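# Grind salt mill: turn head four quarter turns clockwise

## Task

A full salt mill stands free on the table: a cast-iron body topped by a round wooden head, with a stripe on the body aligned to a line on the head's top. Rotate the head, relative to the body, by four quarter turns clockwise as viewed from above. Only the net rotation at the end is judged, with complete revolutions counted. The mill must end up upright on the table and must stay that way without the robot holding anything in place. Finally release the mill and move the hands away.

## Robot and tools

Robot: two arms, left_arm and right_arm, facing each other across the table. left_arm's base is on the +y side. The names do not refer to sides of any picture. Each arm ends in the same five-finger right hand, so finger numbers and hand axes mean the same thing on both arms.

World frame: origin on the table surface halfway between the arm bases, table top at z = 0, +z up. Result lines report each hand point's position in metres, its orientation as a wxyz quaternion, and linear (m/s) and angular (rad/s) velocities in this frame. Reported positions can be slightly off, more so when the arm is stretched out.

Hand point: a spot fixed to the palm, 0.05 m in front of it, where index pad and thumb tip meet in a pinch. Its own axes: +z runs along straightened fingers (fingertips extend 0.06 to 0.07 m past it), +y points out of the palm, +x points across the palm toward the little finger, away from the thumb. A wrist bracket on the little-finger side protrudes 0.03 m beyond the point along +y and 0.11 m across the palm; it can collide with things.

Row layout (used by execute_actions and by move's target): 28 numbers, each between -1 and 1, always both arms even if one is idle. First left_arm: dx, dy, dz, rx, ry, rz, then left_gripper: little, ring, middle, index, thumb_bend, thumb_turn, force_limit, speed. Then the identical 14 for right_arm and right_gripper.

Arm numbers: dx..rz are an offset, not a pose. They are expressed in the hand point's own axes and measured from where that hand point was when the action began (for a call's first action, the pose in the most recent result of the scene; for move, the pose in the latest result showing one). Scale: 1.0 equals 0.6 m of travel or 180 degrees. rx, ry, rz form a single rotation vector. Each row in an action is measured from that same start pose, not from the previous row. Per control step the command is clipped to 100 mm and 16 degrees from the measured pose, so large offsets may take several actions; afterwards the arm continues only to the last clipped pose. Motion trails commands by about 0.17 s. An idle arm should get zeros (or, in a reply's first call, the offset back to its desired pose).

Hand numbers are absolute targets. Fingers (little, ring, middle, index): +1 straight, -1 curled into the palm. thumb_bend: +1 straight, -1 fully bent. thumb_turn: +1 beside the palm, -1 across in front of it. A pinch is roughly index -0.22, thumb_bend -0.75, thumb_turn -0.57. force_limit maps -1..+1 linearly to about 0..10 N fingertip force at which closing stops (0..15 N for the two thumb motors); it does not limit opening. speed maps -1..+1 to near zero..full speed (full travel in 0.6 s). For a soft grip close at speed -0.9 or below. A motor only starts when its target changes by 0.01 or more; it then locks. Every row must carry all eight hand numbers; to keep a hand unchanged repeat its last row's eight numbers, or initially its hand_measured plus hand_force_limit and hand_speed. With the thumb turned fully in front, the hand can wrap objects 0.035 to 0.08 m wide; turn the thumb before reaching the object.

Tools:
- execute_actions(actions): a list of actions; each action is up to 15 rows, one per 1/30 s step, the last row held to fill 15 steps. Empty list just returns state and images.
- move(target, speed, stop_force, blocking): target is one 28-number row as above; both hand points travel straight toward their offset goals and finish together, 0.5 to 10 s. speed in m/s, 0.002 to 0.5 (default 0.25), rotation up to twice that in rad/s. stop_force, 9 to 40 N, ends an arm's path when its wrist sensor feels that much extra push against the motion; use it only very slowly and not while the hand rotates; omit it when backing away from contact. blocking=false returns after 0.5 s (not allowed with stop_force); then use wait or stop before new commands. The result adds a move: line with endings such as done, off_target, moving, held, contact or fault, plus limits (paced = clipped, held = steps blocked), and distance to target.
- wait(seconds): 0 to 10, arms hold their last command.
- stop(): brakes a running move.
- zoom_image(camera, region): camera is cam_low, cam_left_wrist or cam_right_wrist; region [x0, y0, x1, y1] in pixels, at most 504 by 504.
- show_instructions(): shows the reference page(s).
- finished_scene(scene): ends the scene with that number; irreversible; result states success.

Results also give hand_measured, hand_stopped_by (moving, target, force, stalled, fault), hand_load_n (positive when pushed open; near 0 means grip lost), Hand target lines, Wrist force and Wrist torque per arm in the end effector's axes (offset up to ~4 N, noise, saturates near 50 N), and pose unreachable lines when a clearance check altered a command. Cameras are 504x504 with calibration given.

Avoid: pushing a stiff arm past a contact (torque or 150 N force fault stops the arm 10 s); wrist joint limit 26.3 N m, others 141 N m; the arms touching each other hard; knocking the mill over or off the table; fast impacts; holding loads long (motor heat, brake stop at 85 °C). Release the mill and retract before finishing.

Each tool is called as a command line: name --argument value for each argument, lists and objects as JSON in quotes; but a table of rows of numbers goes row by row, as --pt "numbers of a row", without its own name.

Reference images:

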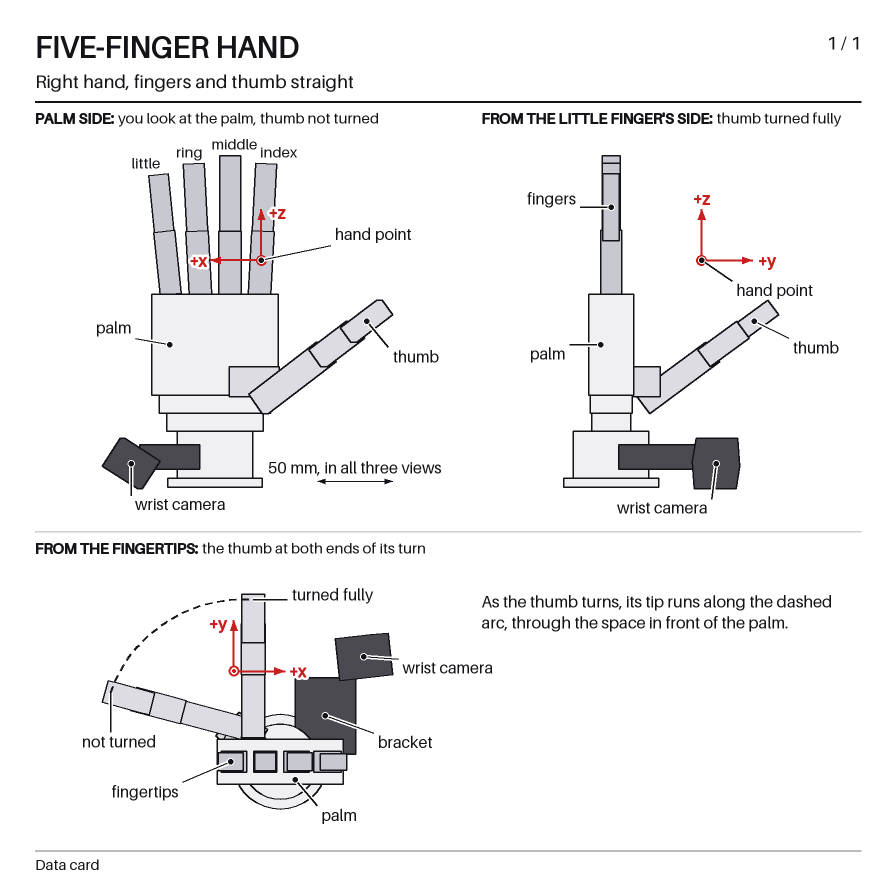

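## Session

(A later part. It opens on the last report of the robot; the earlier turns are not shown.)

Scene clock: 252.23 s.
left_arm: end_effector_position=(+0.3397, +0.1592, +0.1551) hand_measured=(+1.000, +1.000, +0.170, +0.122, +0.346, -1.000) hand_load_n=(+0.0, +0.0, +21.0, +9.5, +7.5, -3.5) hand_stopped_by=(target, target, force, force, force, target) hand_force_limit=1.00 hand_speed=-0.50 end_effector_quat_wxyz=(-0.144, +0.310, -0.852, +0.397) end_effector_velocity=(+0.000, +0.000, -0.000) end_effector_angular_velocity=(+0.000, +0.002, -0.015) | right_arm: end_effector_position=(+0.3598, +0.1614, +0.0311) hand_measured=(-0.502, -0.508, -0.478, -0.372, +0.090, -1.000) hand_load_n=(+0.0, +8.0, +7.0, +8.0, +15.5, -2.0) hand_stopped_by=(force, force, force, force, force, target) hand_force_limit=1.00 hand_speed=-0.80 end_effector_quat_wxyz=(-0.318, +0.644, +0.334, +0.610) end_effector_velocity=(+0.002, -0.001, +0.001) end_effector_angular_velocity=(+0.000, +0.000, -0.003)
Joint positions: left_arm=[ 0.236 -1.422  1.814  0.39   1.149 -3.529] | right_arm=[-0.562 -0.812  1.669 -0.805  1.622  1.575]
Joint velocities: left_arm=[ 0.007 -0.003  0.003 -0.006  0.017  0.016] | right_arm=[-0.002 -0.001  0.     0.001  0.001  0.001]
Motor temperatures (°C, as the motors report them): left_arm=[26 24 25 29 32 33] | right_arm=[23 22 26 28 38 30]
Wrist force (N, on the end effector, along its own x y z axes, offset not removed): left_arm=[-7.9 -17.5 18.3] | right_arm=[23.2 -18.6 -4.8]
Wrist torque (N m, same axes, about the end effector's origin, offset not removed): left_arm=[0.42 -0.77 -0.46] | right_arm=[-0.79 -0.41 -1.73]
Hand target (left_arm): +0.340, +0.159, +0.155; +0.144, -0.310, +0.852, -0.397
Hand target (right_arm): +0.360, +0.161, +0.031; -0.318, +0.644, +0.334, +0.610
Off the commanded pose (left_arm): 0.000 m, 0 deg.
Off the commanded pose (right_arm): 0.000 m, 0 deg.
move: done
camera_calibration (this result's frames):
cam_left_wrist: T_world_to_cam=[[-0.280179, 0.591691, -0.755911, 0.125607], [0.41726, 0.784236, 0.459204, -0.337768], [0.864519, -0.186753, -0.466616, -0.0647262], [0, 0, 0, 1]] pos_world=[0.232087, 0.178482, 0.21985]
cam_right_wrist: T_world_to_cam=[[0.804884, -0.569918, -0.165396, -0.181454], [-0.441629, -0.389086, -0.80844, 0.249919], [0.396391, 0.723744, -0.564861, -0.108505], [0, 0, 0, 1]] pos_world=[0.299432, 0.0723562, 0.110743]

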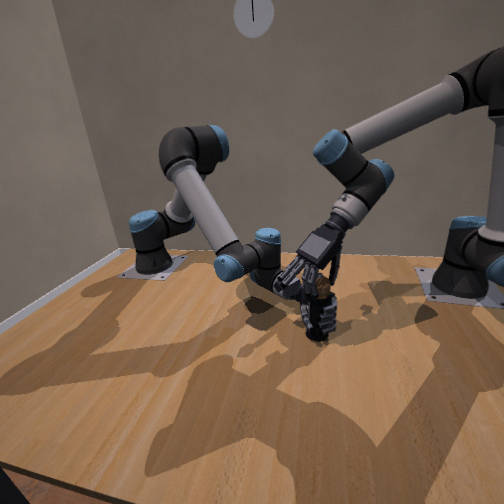

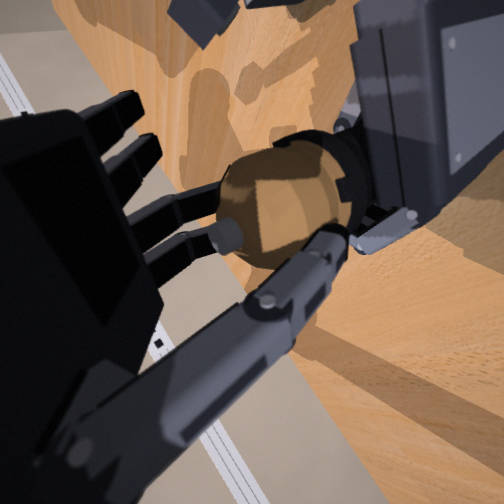

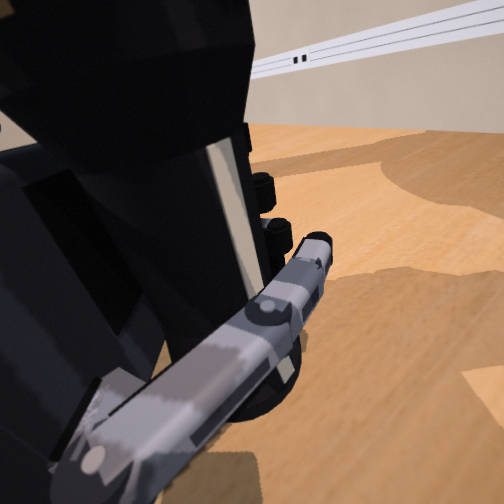

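move --target '[0.01,-0.002,0.0026,0,0,0,1,1,0.3,0.3,0.6,-1,1,1, 0,0,0,0,0,0,-1,-0.97,-0.97,-0.97,-0.97,-1,1,-0.8]' --speed 0.02

move --target '[0,0,0,0,0,0,1,1,-0.2,-0.2,-1,-1,1,-0.7, 0,0,0,0,0,0,-1,-0.97,-0.97,-0.97,-0.97,-1,1,-0.8]'

move --target '[0.0029,-0.007,0.0083,0,0.1277,0.1071,1,1,-0.2,-0.2,-1,-1,1,-0.7, 0,0,0,0,0,0,-1,-0.97,-0.97,-0.97,-0.97,-1,1,-0.8]' --speed 0.25

zoom_image --camera "cam_low" --region '[260, 230, 380, 350]'

Scene clock: 273.67 s.
left_arm: end_effector_position=(+0.3365, +0.1541, +0.1550) hand_measured=(+1.000, +1.000, +0.300, +0.300, +0.600, -1.000) hand_load_n=(+0.0, +0.0, +0.0, +0.0, +0.0, +0.0) hand_stopped_by=(target, target, target, target, target, target) hand_force_limit=1.00 hand_speed=1.00 end_effector_quat_wxyz=(-0.144, +0.310, -0.852, +0.397) end_effector_velocity=(-0.001, -0.002, +0.000) end_effector_angular_velocity=(-0.000, -0.001, +0.000) | right_arm: end_effector_position=(+0.3598, +0.1614, +0.0311) hand_measured=(-0.502, -0.508, -0.478, -0.372, +0.090, -1.000) hand_load_n=(+0.0, +9.0, +7.5, +8.5, +15.5, +0.0) hand_stopped_by=(force, force, force, force, force, target) hand_force_limit=1.00 hand_speed=-0.80 end_effector_quat_wxyz=(-0.318, +0.644, +0.334, +0.610) end_effector_velocity=(+0.001, -0.001, -0.000) end_effector_angular_velocity=(-0.001, -0.000, -0.001)
Joint positions: left_arm=[ 0.226 -1.414  1.806  0.394  1.141 -3.537] | right_arm=[-0.562 -0.812  1.669 -0.805  1.622  1.575]
Joint velocities: left_arm=[-0.005  0.003 -0.004  0.002 -0.004 -0.003] | right_arm=[-0.001  0.     0.     0.001  0.    -0.001]
Motor temperatures (°C, as the motors report them): left_arm=[26 24 25 29 32 33] | right_arm=[23 22 26 28 38 30]
Wrist force (N, on the end effector, along its own x y z axes, offset not removed): left_arm=[3.1 0.8 -1.4] | right_arm=[18.6 1.5 -1.9]
Wrist torque (N m, same axes, about the end effector's origin, offset not removed): left_arm=[0.08 -0.37 0.22] | right_arm=[0.33 -0.35 0.97]
Hand target (left_arm): +0.336, +0.154, +0.155; +0.144, -0.310, +0.852, -0.397
Hand target (right_arm): +0.360, +0.161, +0.031; -0.318, +0.644, +0.334, +0.610
Off the commanded pose (left_arm): 0.000 m, 0 deg.
Off the commanded pose (right_arm): 0.000 m, 0 deg.
move: done
camera_calibration (this result's frames):
cam_left_wrist: T_world_to_cam=[[-0.280102, 0.591714, -0.755922, 0.127671], [0.417326, 0.784198, 0.459209, -0.332396], [0.864512, -0.186841, -0.466593, -0.0629414], [0, 0, 0, 1]] pos_world=[0.228892, 0.173359, 0.219781]
cam_right_wrist: T_world_to_cam=[[0.80489, -0.569907, -0.165405, -0.181448], [-0.44163, -0.389088, -0.808439, 0.249917], [0.396378, 0.723752, -0.564861, -0.108502], [0, 0, 0, 1]] pos_world=[0.299424, 0.0723599, 0.110742]

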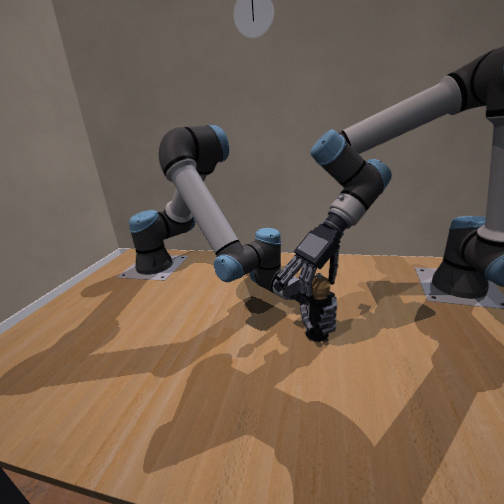

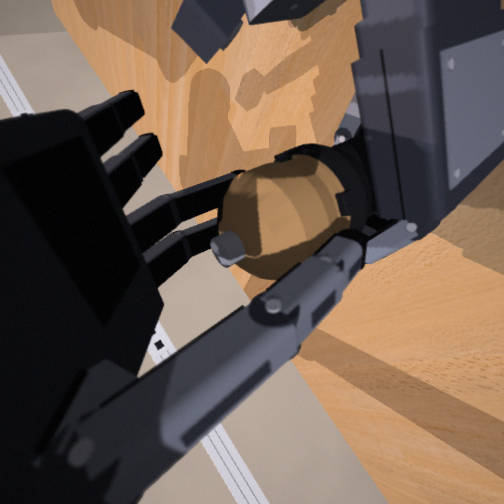

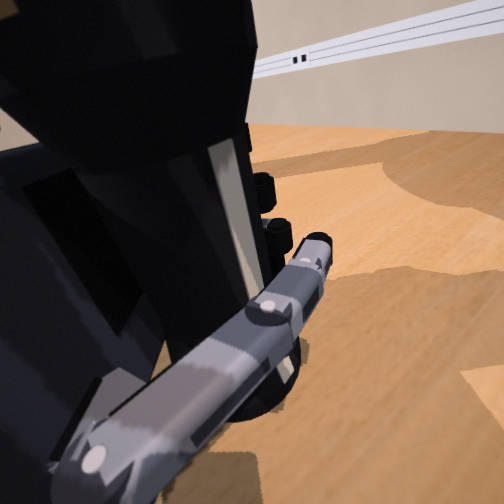

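Scene clock: 274.87 s.
left_arm: end_effector_position=(+0.3365, +0.1541, +0.1550) hand_measured=(+1.000, +1.000, +0.166, +0.138, +0.340, -1.000) hand_load_n=(+0.0, +0.0, +12.0, +14.0, +14.5, +0.5) hand_stopped_by=(target, target, force, force, force, target) hand_force_limit=1.00 hand_speed=-0.70 end_effector_quat_wxyz=(-0.144, +0.310, -0.852, +0.397) end_effector_velocity=(-0.000, +0.000, -0.000) end_effector_angular_velocity=(+0.001, +0.000, -0.000) | right_arm: end_effector_position=(+0.3598, +0.1614, +0.0311) hand_measured=(-0.502, -0.508, -0.478, -0.372, +0.090, -1.000) hand_load_n=(+0.0, +9.0, +7.5, +8.5, +15.0, -1.0) hand_stopped_by=(force, force, force, force, force, target) hand_force_limit=1.00 hand_speed=-0.80 end_effector_quat_wxyz=(-0.318, +0.644, +0.334, +0.610) end_effector_velocity=(+0.001, -0.000, +0.000) end_effector_angular_velocity=(+0.001, +0.000, -0.001)
Joint positions: left_arm=[ 0.226 -1.414  1.806  0.394  1.141 -3.537] | right_arm=[-0.562 -0.812  1.669 -0.805  1.622  1.575]
Joint velocities: left_arm=[-0. -0.  0.  0.  0. -0.] | right_arm=[-0.001 -0.001 -0.     0.     0.     0.001]
Motor temperatures (°C, as the motors report them): left_arm=[26 24 25 29 32 33] | right_arm=[23 22 26 28 38 30]
Wrist force (N, on the end effector, along its own x y z axes, offset not removed): left_arm=[-0.7 -6.0 9.9] | right_arm=[19.4 -10.9 2.8]
Wrist torque (N m, same axes, about the end effector's origin, offset not removed): left_arm=[0.27 -0.07 -0.21] | right_arm=[-0.21 -0.64 -0.20]
Hand target (left_arm): +0.336, +0.154, +0.155; +0.144, -0.310, +0.852, -0.397
Hand target (right_arm): +0.360, +0.161, +0.031; -0.318, +0.644, +0.334, +0.610
Off the commanded pose (left_arm): 0.000 m, 0 deg.
Off the commanded pose (right_arm): 0.000 m, 0 deg.
move: done
camera_calibration (this result's frames):
cam_left_wrist: T_world_to_cam=[[-0.280094, 0.591622, -0.755997, 0.127741], [0.417335, 0.78425, 0.459111, -0.332369], [0.864511, -0.186909, -0.466568, -0.0629309], [0, 0, 0, 1]] pos_world=[0.228893, 0.173324, 0.219804]
cam_right_wrist: T_world_to_cam=[[0.804875, -0.569928, -0.165403, -0.181446], [-0.441639, -0.389077, -0.808439, 0.249919], [0.396398, 0.723741, -0.564861, -0.108506], [0, 0, 0, 1]] pos_world=[0.299427, 0.0723562, 0.110742]

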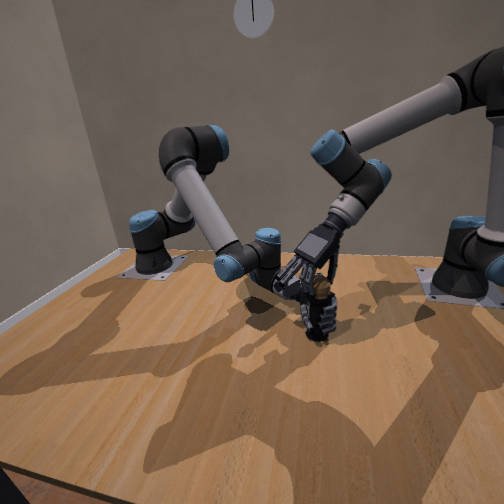

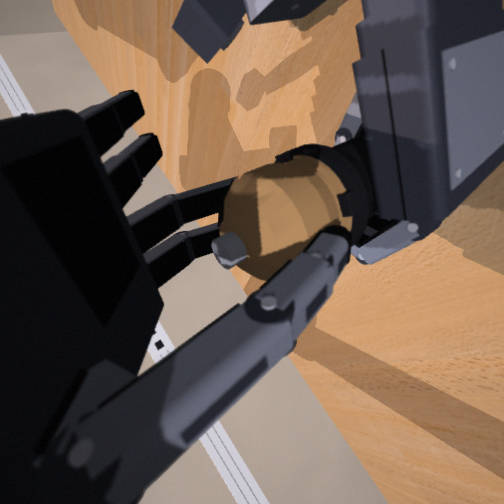

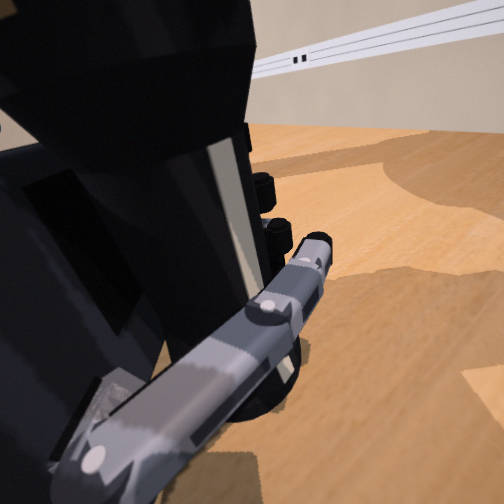

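Scene clock: 276.47 s.
left_arm: end_effector_position=(+0.3392, +0.1479, +0.1549) hand_measured=(+1.000, +1.000, +0.166, +0.138, +0.342, -1.000) hand_load_n=(+0.0, +0.0, +12.5, +11.5, +15.5, -7.0) hand_stopped_by=(target, target, force, force, force, target) hand_force_limit=1.00 hand_speed=-0.70 end_effector_quat_wxyz=(-0.037, +0.080, -0.903, +0.421) end_effector_velocity=(-0.000, +0.000, -0.001) end_effector_angular_velocity=(+0.002, +0.003, -0.015) | right_arm: end_effector_position=(+0.3598, +0.1614, +0.0311) hand_measured=(-0.502, -0.508, -0.478, -0.372, +0.090, -1.000) hand_load_n=(+0.0, +11.0, +8.5, +8.0, +14.5, -2.0) hand_stopped_by=(force, force, force, force, force, target) hand_force_limit=1.00 hand_speed=-0.80 end_effector_quat_wxyz=(-0.318, +0.644, +0.334, +0.610) end_effector_velocity=(+0.000, -0.000, -0.000) end_effector_angular_velocity=(+0.001, +0.000, +0.000)
Joint positions: left_arm=[ 0.436 -1.426  1.805  0.325  1.691 -3.042] | right_arm=[-0.562 -0.812  1.669 -0.805  1.622  1.575]
Joint velocities: left_arm=[ 0.007  0.004 -0.004  0.005  0.018  0.013] | right_arm=[-0.     0.     0.    -0.001 -0.001  0.001]
Motor temperatures (°C, as the motors report them): left_arm=[26 24 25 29 32 33] | right_arm=[23 22 26 28 38 30]
Wrist force (N, on the end effector, along its own x y z axes, offset not removed): left_arm=[0.1 -6.5 7.1] | right_arm=[15.2 -7.2 7.5]
Wrist torque (N m, same axes, about the end effector's origin, offset not removed): left_arm=[-0.32 -0.03 -0.39] | right_arm=[-0.66 -0.66 0.31]
Hand target (left_arm): +0.339, +0.148, +0.155; +0.036, -0.080, +0.903, -0.421
Hand target (right_arm): +0.360, +0.161, +0.031; -0.318, +0.644, +0.334, +0.610
Off the commanded pose (left_arm): 0.000 m, 0 deg.
Off the commanded pose (right_arm): 0.000 m, 0 deg.
move: done
camera_calibration (this result's frames):
cam_left_wrist: T_world_to_cam=[[0.0515299, 0.652084, -0.756393, 0.0106414], [0.753023, 0.472124, 0.458317, -0.396222], [0.655973, -0.593199, -0.466706, 0.0643066], [0, 0, 0, 1]] pos_world=[0.255633, 0.218274, 0.219657]
cam_right_wrist: T_world_to_cam=[[0.804867, -0.569939, -0.165403, -0.181445], [-0.441644, -0.389071, -0.808439, 0.24992], [0.396407, 0.723736, -0.564861, -0.108507], [0, 0, 0, 1]] pos_world=[0.299428, 0.0723545, 0.110742]

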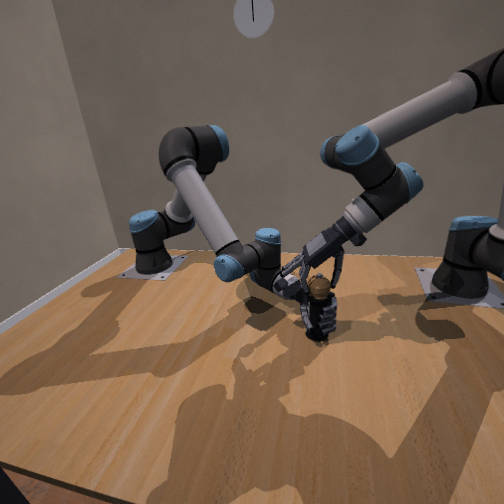

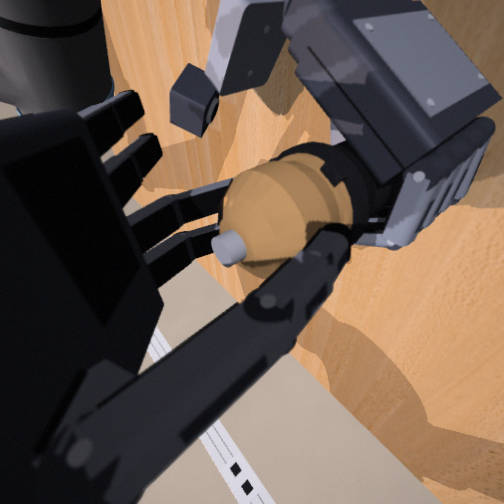

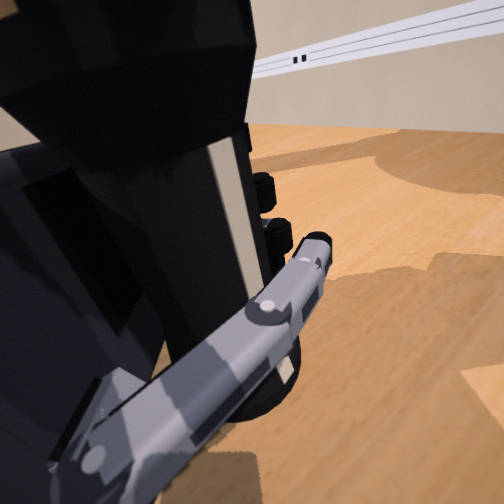

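Region (260, 230, 380, 350) of cam_low's 504x504 image, scaled by 4.200, with more detail than that image has.

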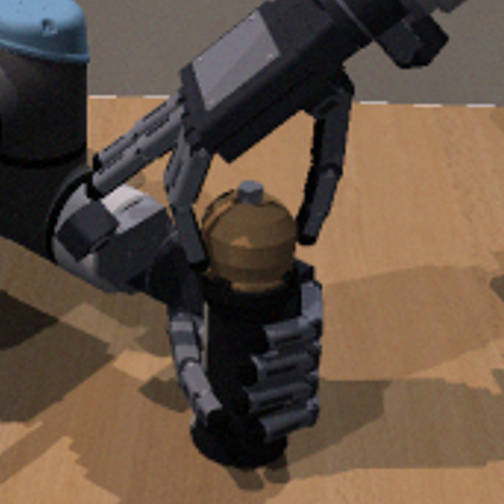

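move --target '[0.0051,-0.009,0.0107,0,0.1702,0.1428,1,1,-0.2,-0.2,-1,-1,1,-0.7, 0,0,0,0,0,0,-1,-0.97,-0.97,-0.97,-0.97,-1,1,-0.8]' --speed 0.3

move --target '[0.0051,-0.009,0.0107,0,0.1702,0.1428,1,1,-0.2,-0.2,-1,-1,1,-0.7, 0,0,0,0,0,0,-1,-0.97,-0.97,-0.97,-0.97,-1,1,-0.8]' --speed 0.3

zoom_image --camera "cam_low" --region '[260, 230, 380, 350]'

Scene clock: 288.03 s.
left_arm: end_effector_position=(+0.3376, +0.1390, +0.1549) hand_measured=(+1.000, +1.000, +0.166, +0.138, +0.342, -1.000) hand_load_n=(+0.0, +0.0, +15.5, +8.5, +13.5, -5.0) hand_stopped_by=(target, target, force, force, force, target) hand_force_limit=1.00 hand_speed=-0.70 end_effector_quat_wxyz=(-0.109, +0.233, +0.876, -0.409) end_effector_velocity=(+0.000, +0.000, -0.000) end_effector_angular_velocity=(+0.005, +0.001, -0.013) | right_arm: end_effector_position=(+0.3598, +0.1614, +0.0311) hand_measured=(-0.502, -0.508, -0.478, -0.372, +0.090, -1.000) hand_load_n=(+0.0, +13.0, +9.5, +8.0, +14.5, -2.5) hand_stopped_by=(force, force, force, force, force, target) hand_force_limit=1.00 hand_speed=-0.80 end_effector_quat_wxyz=(-0.318, +0.644, +0.334, +0.610) end_effector_velocity=(-0.001, +0.000, -0.001) end_effector_angular_velocity=(-0.001, +0.000, +0.001)
Joint positions: left_arm=[ 0.665 -1.172  1.547  0.685  2.316 -2.263] | right_arm=[-0.562 -0.812  1.669 -0.805  1.622  1.575]
Joint velocities: left_arm=[ 0.003  0.009 -0.009  0.018  0.006  0.02 ] | right_arm=[ 0.001  0.001 -0.     0.     0.    -0.   ]
Motor temperatures (°C, as the motors report them): left_arm=[26 24 25 29 32 33] | right_arm=[23 22 26 28 38 30]
Wrist force (N, on the end effector, along its own x y z axes, offset not removed): left_arm=[-5.5 -5.8 9.6] | right_arm=[15.4 -2.2 13.8]
Wrist torque (N m, same axes, about the end effector's origin, offset not removed): left_arm=[0.51 0.50 -0.51] | right_arm=[-0.51 -1.16 0.71]
Hand target (left_arm): +0.338, +0.139, +0.155; -0.110, +0.233, +0.876, -0.409
Hand target (right_arm): +0.360, +0.161, +0.031; -0.318, +0.644, +0.334, +0.610
Off the commanded pose (left_arm): 0.000 m, 0 deg.
Off the commanded pose (right_arm): 0.000 m, 0 deg.
move: done
camera_calibration (this result's frames):
cam_left_wrist: T_world_to_cam=[[0.457619, 0.466034, -0.75723, -0.0945562], [0.880726, -0.12064, 0.458005, -0.35146], [0.122094, -0.876504, -0.465655, 0.279571], [0, 0, 0, 1]] pos_world=[0.318677, 0.246712, 0.219553]
cam_right_wrist: T_world_to_cam=[[0.804876, -0.569926, -0.165404, -0.181447], [-0.441638, -0.389078, -0.808439, 0.249919], [0.396396, 0.723742, -0.564861, -0.108505], [0, 0, 0, 1]] pos_world=[0.299427, 0.0723565, 0.110742]

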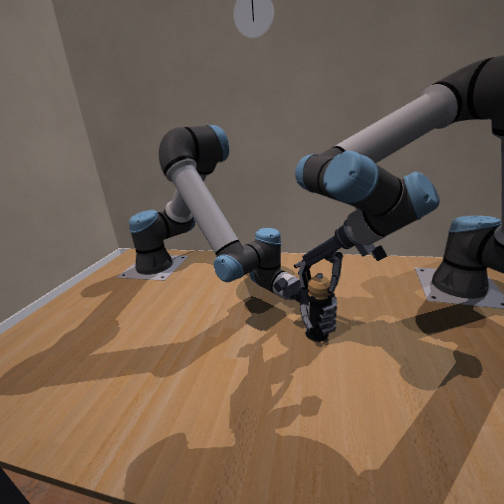

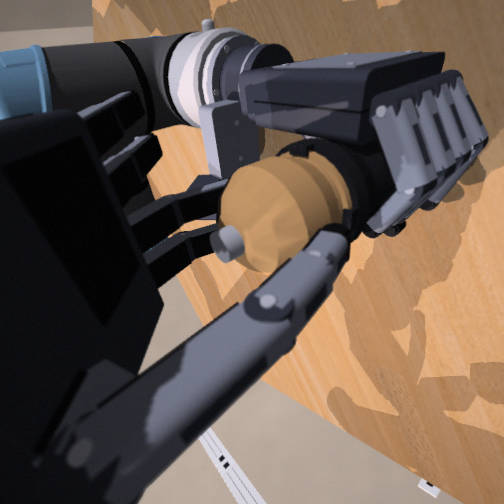

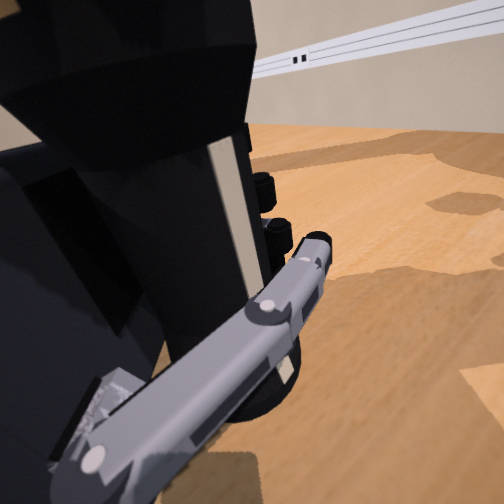

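Scene clock: 289.83 s.
left_arm: end_effector_position=(+0.3307, +0.1332, +0.1551) hand_measured=(+1.000, +1.000, +0.166, +0.138, +0.342, -1.000) hand_load_n=(+0.0, +0.0, +20.5, +8.0, +9.5, -4.0) hand_stopped_by=(target, target, force, force, force, target) hand_force_limit=1.00 hand_speed=-0.70 end_effector_quat_wxyz=(-0.242, +0.518, +0.743, -0.347) end_effector_velocity=(+0.000, +0.000, -0.000) end_effector_angular_velocity=(+0.003, +0.003, -0.013) | right_arm: end_effector_position=(+0.3599, +0.1614, +0.0311) hand_measured=(-0.502, -0.506, -0.478, -0.372, +0.090, -1.000) hand_load_n=(+1.5, +16.0, +11.0, +8.0, +14.0, -3.5) hand_stopped_by=(force, force, force, force, force, target) hand_force_limit=1.00 hand_speed=-0.80 end_effector_quat_wxyz=(-0.318, +0.644, +0.334, +0.610) end_effector_velocity=(+0.001, -0.001, +0.000) end_effector_angular_velocity=(-0.000, -0.001, -0.002)
Joint positions: left_arm=[ 0.713 -0.841  1.224  1.483  2.406 -1.182] | right_arm=[-0.562 -0.812  1.669 -0.805  1.622  1.575]
Joint velocities: left_arm=[ 0.001  0.007 -0.008  0.018 -0.003  0.02 ] | right_arm=[-0.001 -0.    -0.     0.     0.001 -0.001]
Motor temperatures (°C, as the motors report them): left_arm=[26 24 25 29 32 33] | right_arm=[23 22 26 28 38 30]
Wrist force (N, on the end effector, along its own x y z axes, offset not removed): left_arm=[-4.5 -14.4 15.7] | right_arm=[11.0 5.6 22.1]
Wrist torque (N m, same axes, about the end effector's origin, offset not removed): left_arm=[0.28 -0.50 -0.43] | right_arm=[-0.27 -1.35 1.44]
Hand target (left_arm): +0.331, +0.133, +0.155; -0.243, +0.519, +0.743, -0.347
Hand target (right_arm): +0.360, +0.161, +0.031; -0.318, +0.644, +0.334, +0.610
Off the commanded pose (left_arm): 0.000 m, 0 deg.
Off the commanded pose (right_arm): 0.000 m, 0 deg.
move: done
camera_calibration (this result's frames):
cam_left_wrist: T_world_to_cam=[[0.650335, 0.0622141, -0.757096, -0.0984782], [0.597337, -0.657608, 0.459065, -0.181039], [-0.469312, -0.750787, -0.464828, 0.45411], [0, 0, 0, 1]] pos_world=[0.385304, 0.228014, 0.219634]
cam_right_wrist: T_world_to_cam=[[0.804843, -0.569973, -0.165403, -0.181462], [-0.441661, -0.389052, -0.808439, 0.249929], [0.396438, 0.723719, -0.564861, -0.108516], [0, 0, 0, 1]] pos_world=[0.299453, 0.072342, 0.110742]

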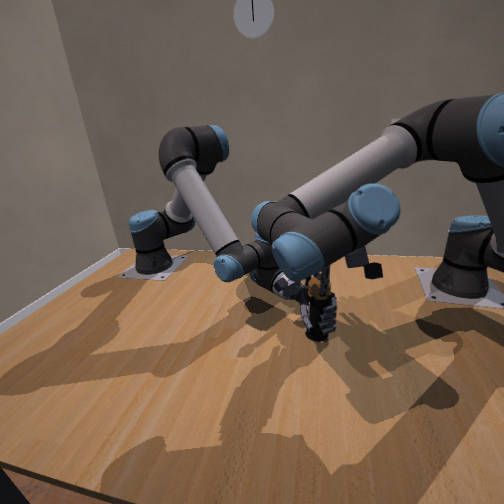

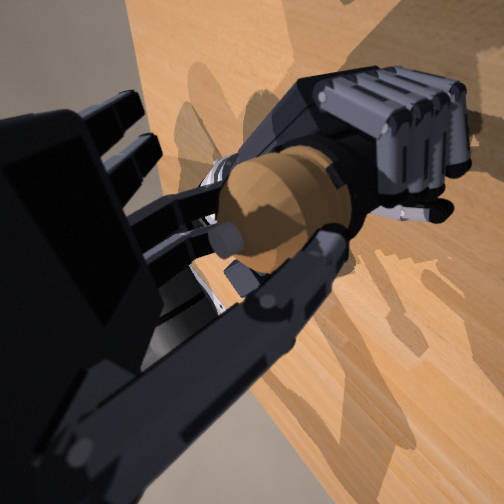

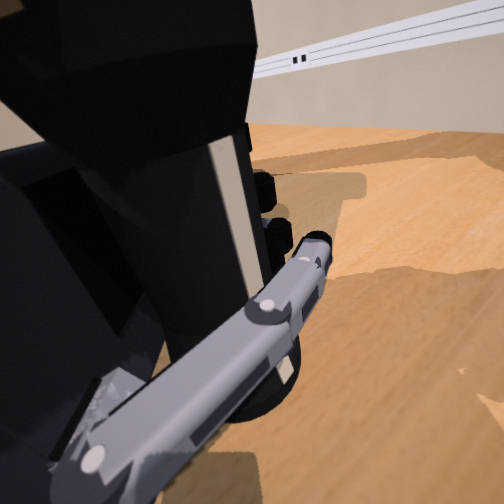

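Region (260, 230, 380, 350) of cam_low's 504x504 image, scaled by 4.200, with more detail than that image has.

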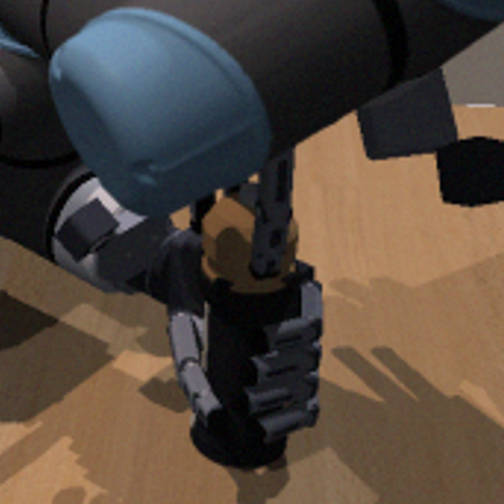

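move --target '[0,0,0,0,0,0,1,1,0.42,0.42,0.9,-1,1,1, 0,0,0,0,0,0,-1,-0.97,-0.97,-0.97,-0.97,-1,1,-0.8]'

move --target '[0.0373,0.0098,-0.0116,0,-0.596,-0.5,1,1,0.42,0.42,0.9,-1,1,1, 0,0,0,0,0,0,-1,-0.97,-0.97,-0.97,-0.97,-1,1,-0.8]' --speed 0.4

Scene clock: 301.40 s.
left_arm: end_effector_position=(+0.3307, +0.1332, +0.1551) hand_measured=(+1.000, +1.000, +0.420, +0.420, +0.900, -1.000) hand_load_n=(+0.0, +0.0, +0.0, +0.0, +0.0, +0.0) hand_stopped_by=(target, target, target, target, target, target) hand_force_limit=1.00 hand_speed=1.00 end_effector_quat_wxyz=(-0.242, +0.518, +0.743, -0.347) end_effector_velocity=(-0.000, +0.000, +0.000) end_effector_angular_velocity=(+0.001, +0.000, +0.001) | right_arm: end_effector_position=(+0.3598, +0.1615, +0.0311) hand_measured=(-0.502, -0.506, -0.478, -0.372, +0.090, -1.000) hand_load_n=(+0.0, +9.0, +7.5, +8.5, +15.5, -0.5) hand_stopped_by=(force, force, force, force, force, target) hand_force_limit=1.00 hand_speed=-0.80 end_effector_quat_wxyz=(-0.318, +0.644, +0.334, +0.610) end_effector_velocity=(-0.000, +0.000, +0.000) end_effector_angular_velocity=(+0.001, -0.000, +0.000)
Joint positions: left_arm=[ 0.713 -0.841  1.224  1.483  2.406 -1.181] | right_arm=[-0.562 -0.812  1.669 -0.805  1.622  1.575]
Joint velocities: left_arm=[-0.    -0.     0.001 -0.     0.    -0.001] | right_arm=[ 0.    -0.     0.    -0.001  0.     0.   ]
Motor temperatures (°C, as the motors report them): left_arm=[26 24 25 29 32 33] | right_arm=[23 22 26 28 38 30]
Wrist force (N, on the end effector, along its own x y z axes, offset not removed): left_arm=[-0.1 0.0 -2.3] | right_arm=[16.4 2.7 0.0]
Wrist torque (N m, same axes, about the end effector's origin, offset not removed): left_arm=[0.02 0.34 -0.11] | right_arm=[0.24 -0.24 0.77]
Hand target (left_arm): +0.331, +0.133, +0.155; -0.242, +0.518, +0.743, -0.347
Hand target (right_arm): +0.360, +0.161, +0.031; -0.318, +0.644, +0.334, +0.610
Off the commanded pose (left_arm): 0.000 m, 0 deg.
Off the commanded pose (right_arm): 0.000 m, 0 deg.
move: done
camera_calibration (this result's frames):
cam_left_wrist: T_world_to_cam=[[0.650343, 0.062165, -0.757093, -0.0984833], [0.5973, -0.657628, 0.459083, -0.181045], [-0.469347, -0.750773, -0.464815, 0.454127], [0, 0, 0, 1]] pos_world=[0.385329, 0.228008, 0.219639]
cam_right_wrist: T_world_to_cam=[[0.804934, -0.569845, -0.165401, -0.181398], [-0.441614, -0.389154, -0.808416, 0.249892], [0.396305, 0.723765, -0.564895, -0.108474], [0, 0, 0, 1]] pos_world=[0.299358, 0.0723879, 0.110736]

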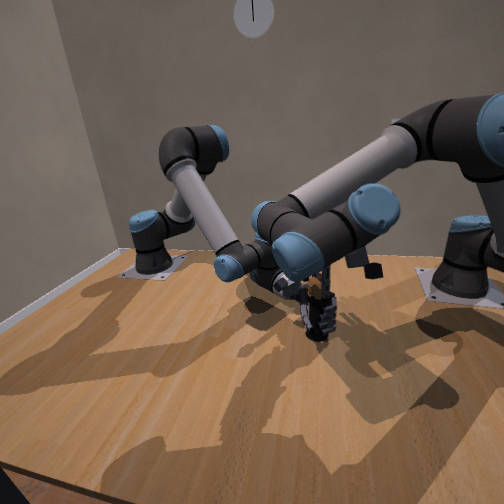

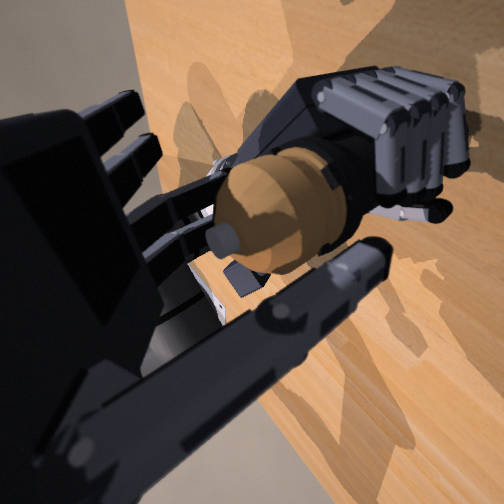

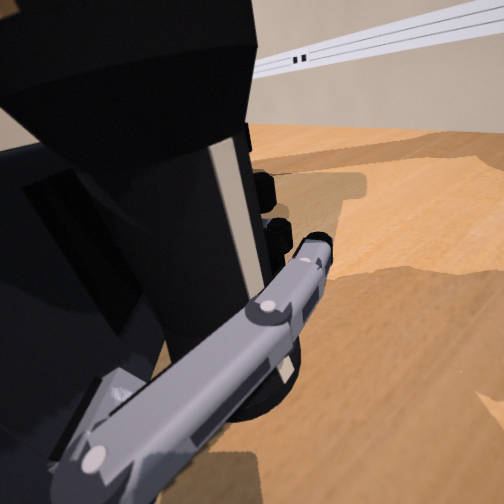

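Scene clock: 305.17 s.
left_arm: end_effector_position=(+0.3317, +0.1573, +0.1555) hand_measured=(+1.000, +1.000, +0.420, +0.420, +0.900, -1.000) hand_load_n=(+0.0, +0.0, +0.0, +0.0, +0.0, +0.0) hand_stopped_by=(target, target, target, target, target, target) hand_force_limit=1.00 hand_speed=1.00 end_effector_quat_wxyz=(-0.243, +0.521, -0.741, +0.347) end_effector_velocity=(-0.000, +0.000, -0.000) end_effector_angular_velocity=(+0.003, +0.003, +0.013) | right_arm: end_effector_position=(+0.3598, +0.1615, +0.0311) hand_measured=(-0.502, -0.506, -0.478, -0.372, +0.090, -1.000) hand_load_n=(+0.0, +9.0, +7.5, +8.5, +15.5, -0.5) hand_stopped_by=(force, force, force, force, force, target) hand_force_limit=1.00 hand_speed=-0.80 end_effector_quat_wxyz=(-0.318, +0.644, +0.334, +0.610) end_effector_velocity=(+0.001, -0.001, +0.000) end_effector_angular_velocity=(-0.000, -0.001, -0.001)
Joint positions: left_arm=[ 0.116 -1.22   1.642  0.75   0.77  -4.184] | right_arm=[-0.562 -0.812  1.669 -0.805  1.622  1.575]
Joint velocities: left_arm=[-0.     0.008 -0.008  0.016 -0.002 -0.019] | right_arm=[-0.002  0.    -0.    -0.    -0.001 -0.001]
Motor temperatures (°C, as the motors report them): left_arm=[26 24 25 29 32 33] | right_arm=[23 22 26 28 38 30]
Wrist force (N, on the end effector, along its own x y z axes, offset not removed): left_arm=[-1.3 0.9 -0.1] | right_arm=[16.5 3.1 -1.1]
Wrist torque (N m, same axes, about the end effector's origin, offset not removed): left_arm=[-0.03 0.31 -0.14] | right_arm=[0.40 -0.27 0.85]
Hand target (left_arm): +0.332, +0.157, +0.155; +0.243, -0.522, +0.741, -0.346
Hand target (right_arm): +0.360, +0.161, +0.031; -0.318, +0.644, +0.334, +0.610
Off the commanded pose (left_arm): 0.001 m, 0 deg.
Off the commanded pose (right_arm): 0.000 m, 0 deg.
move: done
camera_calibration (this result's frames):
cam_left_wrist: T_world_to_cam=[[-0.538353, 0.369327, -0.757479, 0.245731], [-0.0346764, 0.888381, 0.457796, -0.199361], [0.842006, 0.272723, -0.465455, -0.122993], [0, 0, 0, 1]] pos_world=[0.228938, 0.119897, 0.220155]
cam_right_wrist: T_world_to_cam=[[0.804934, -0.569846, -0.165401, -0.181398], [-0.441614, -0.389154, -0.808416, 0.249892], [0.396306, 0.723765, -0.564895, -0.108475], [0, 0, 0, 1]] pos_world=[0.299358, 0.0723878, 0.110737]

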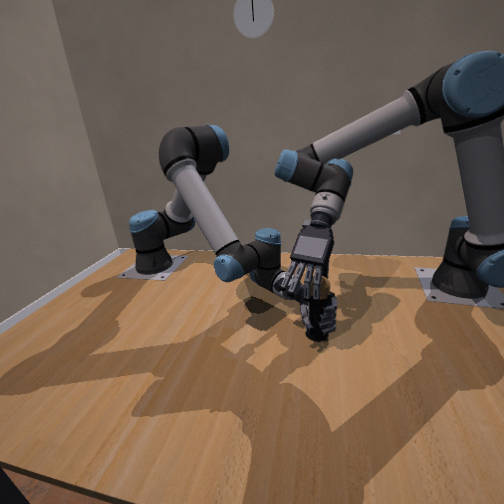

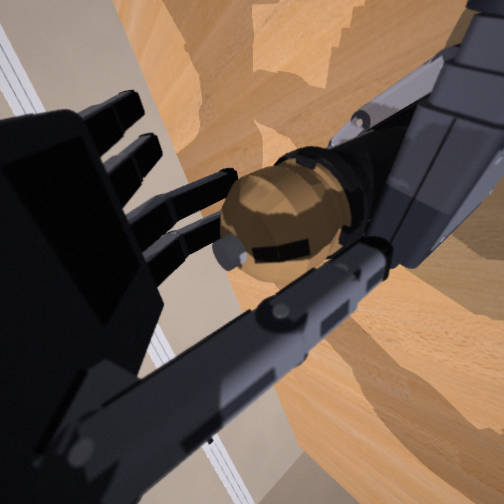

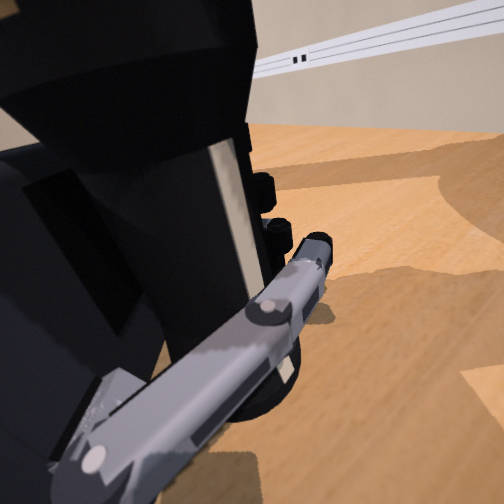

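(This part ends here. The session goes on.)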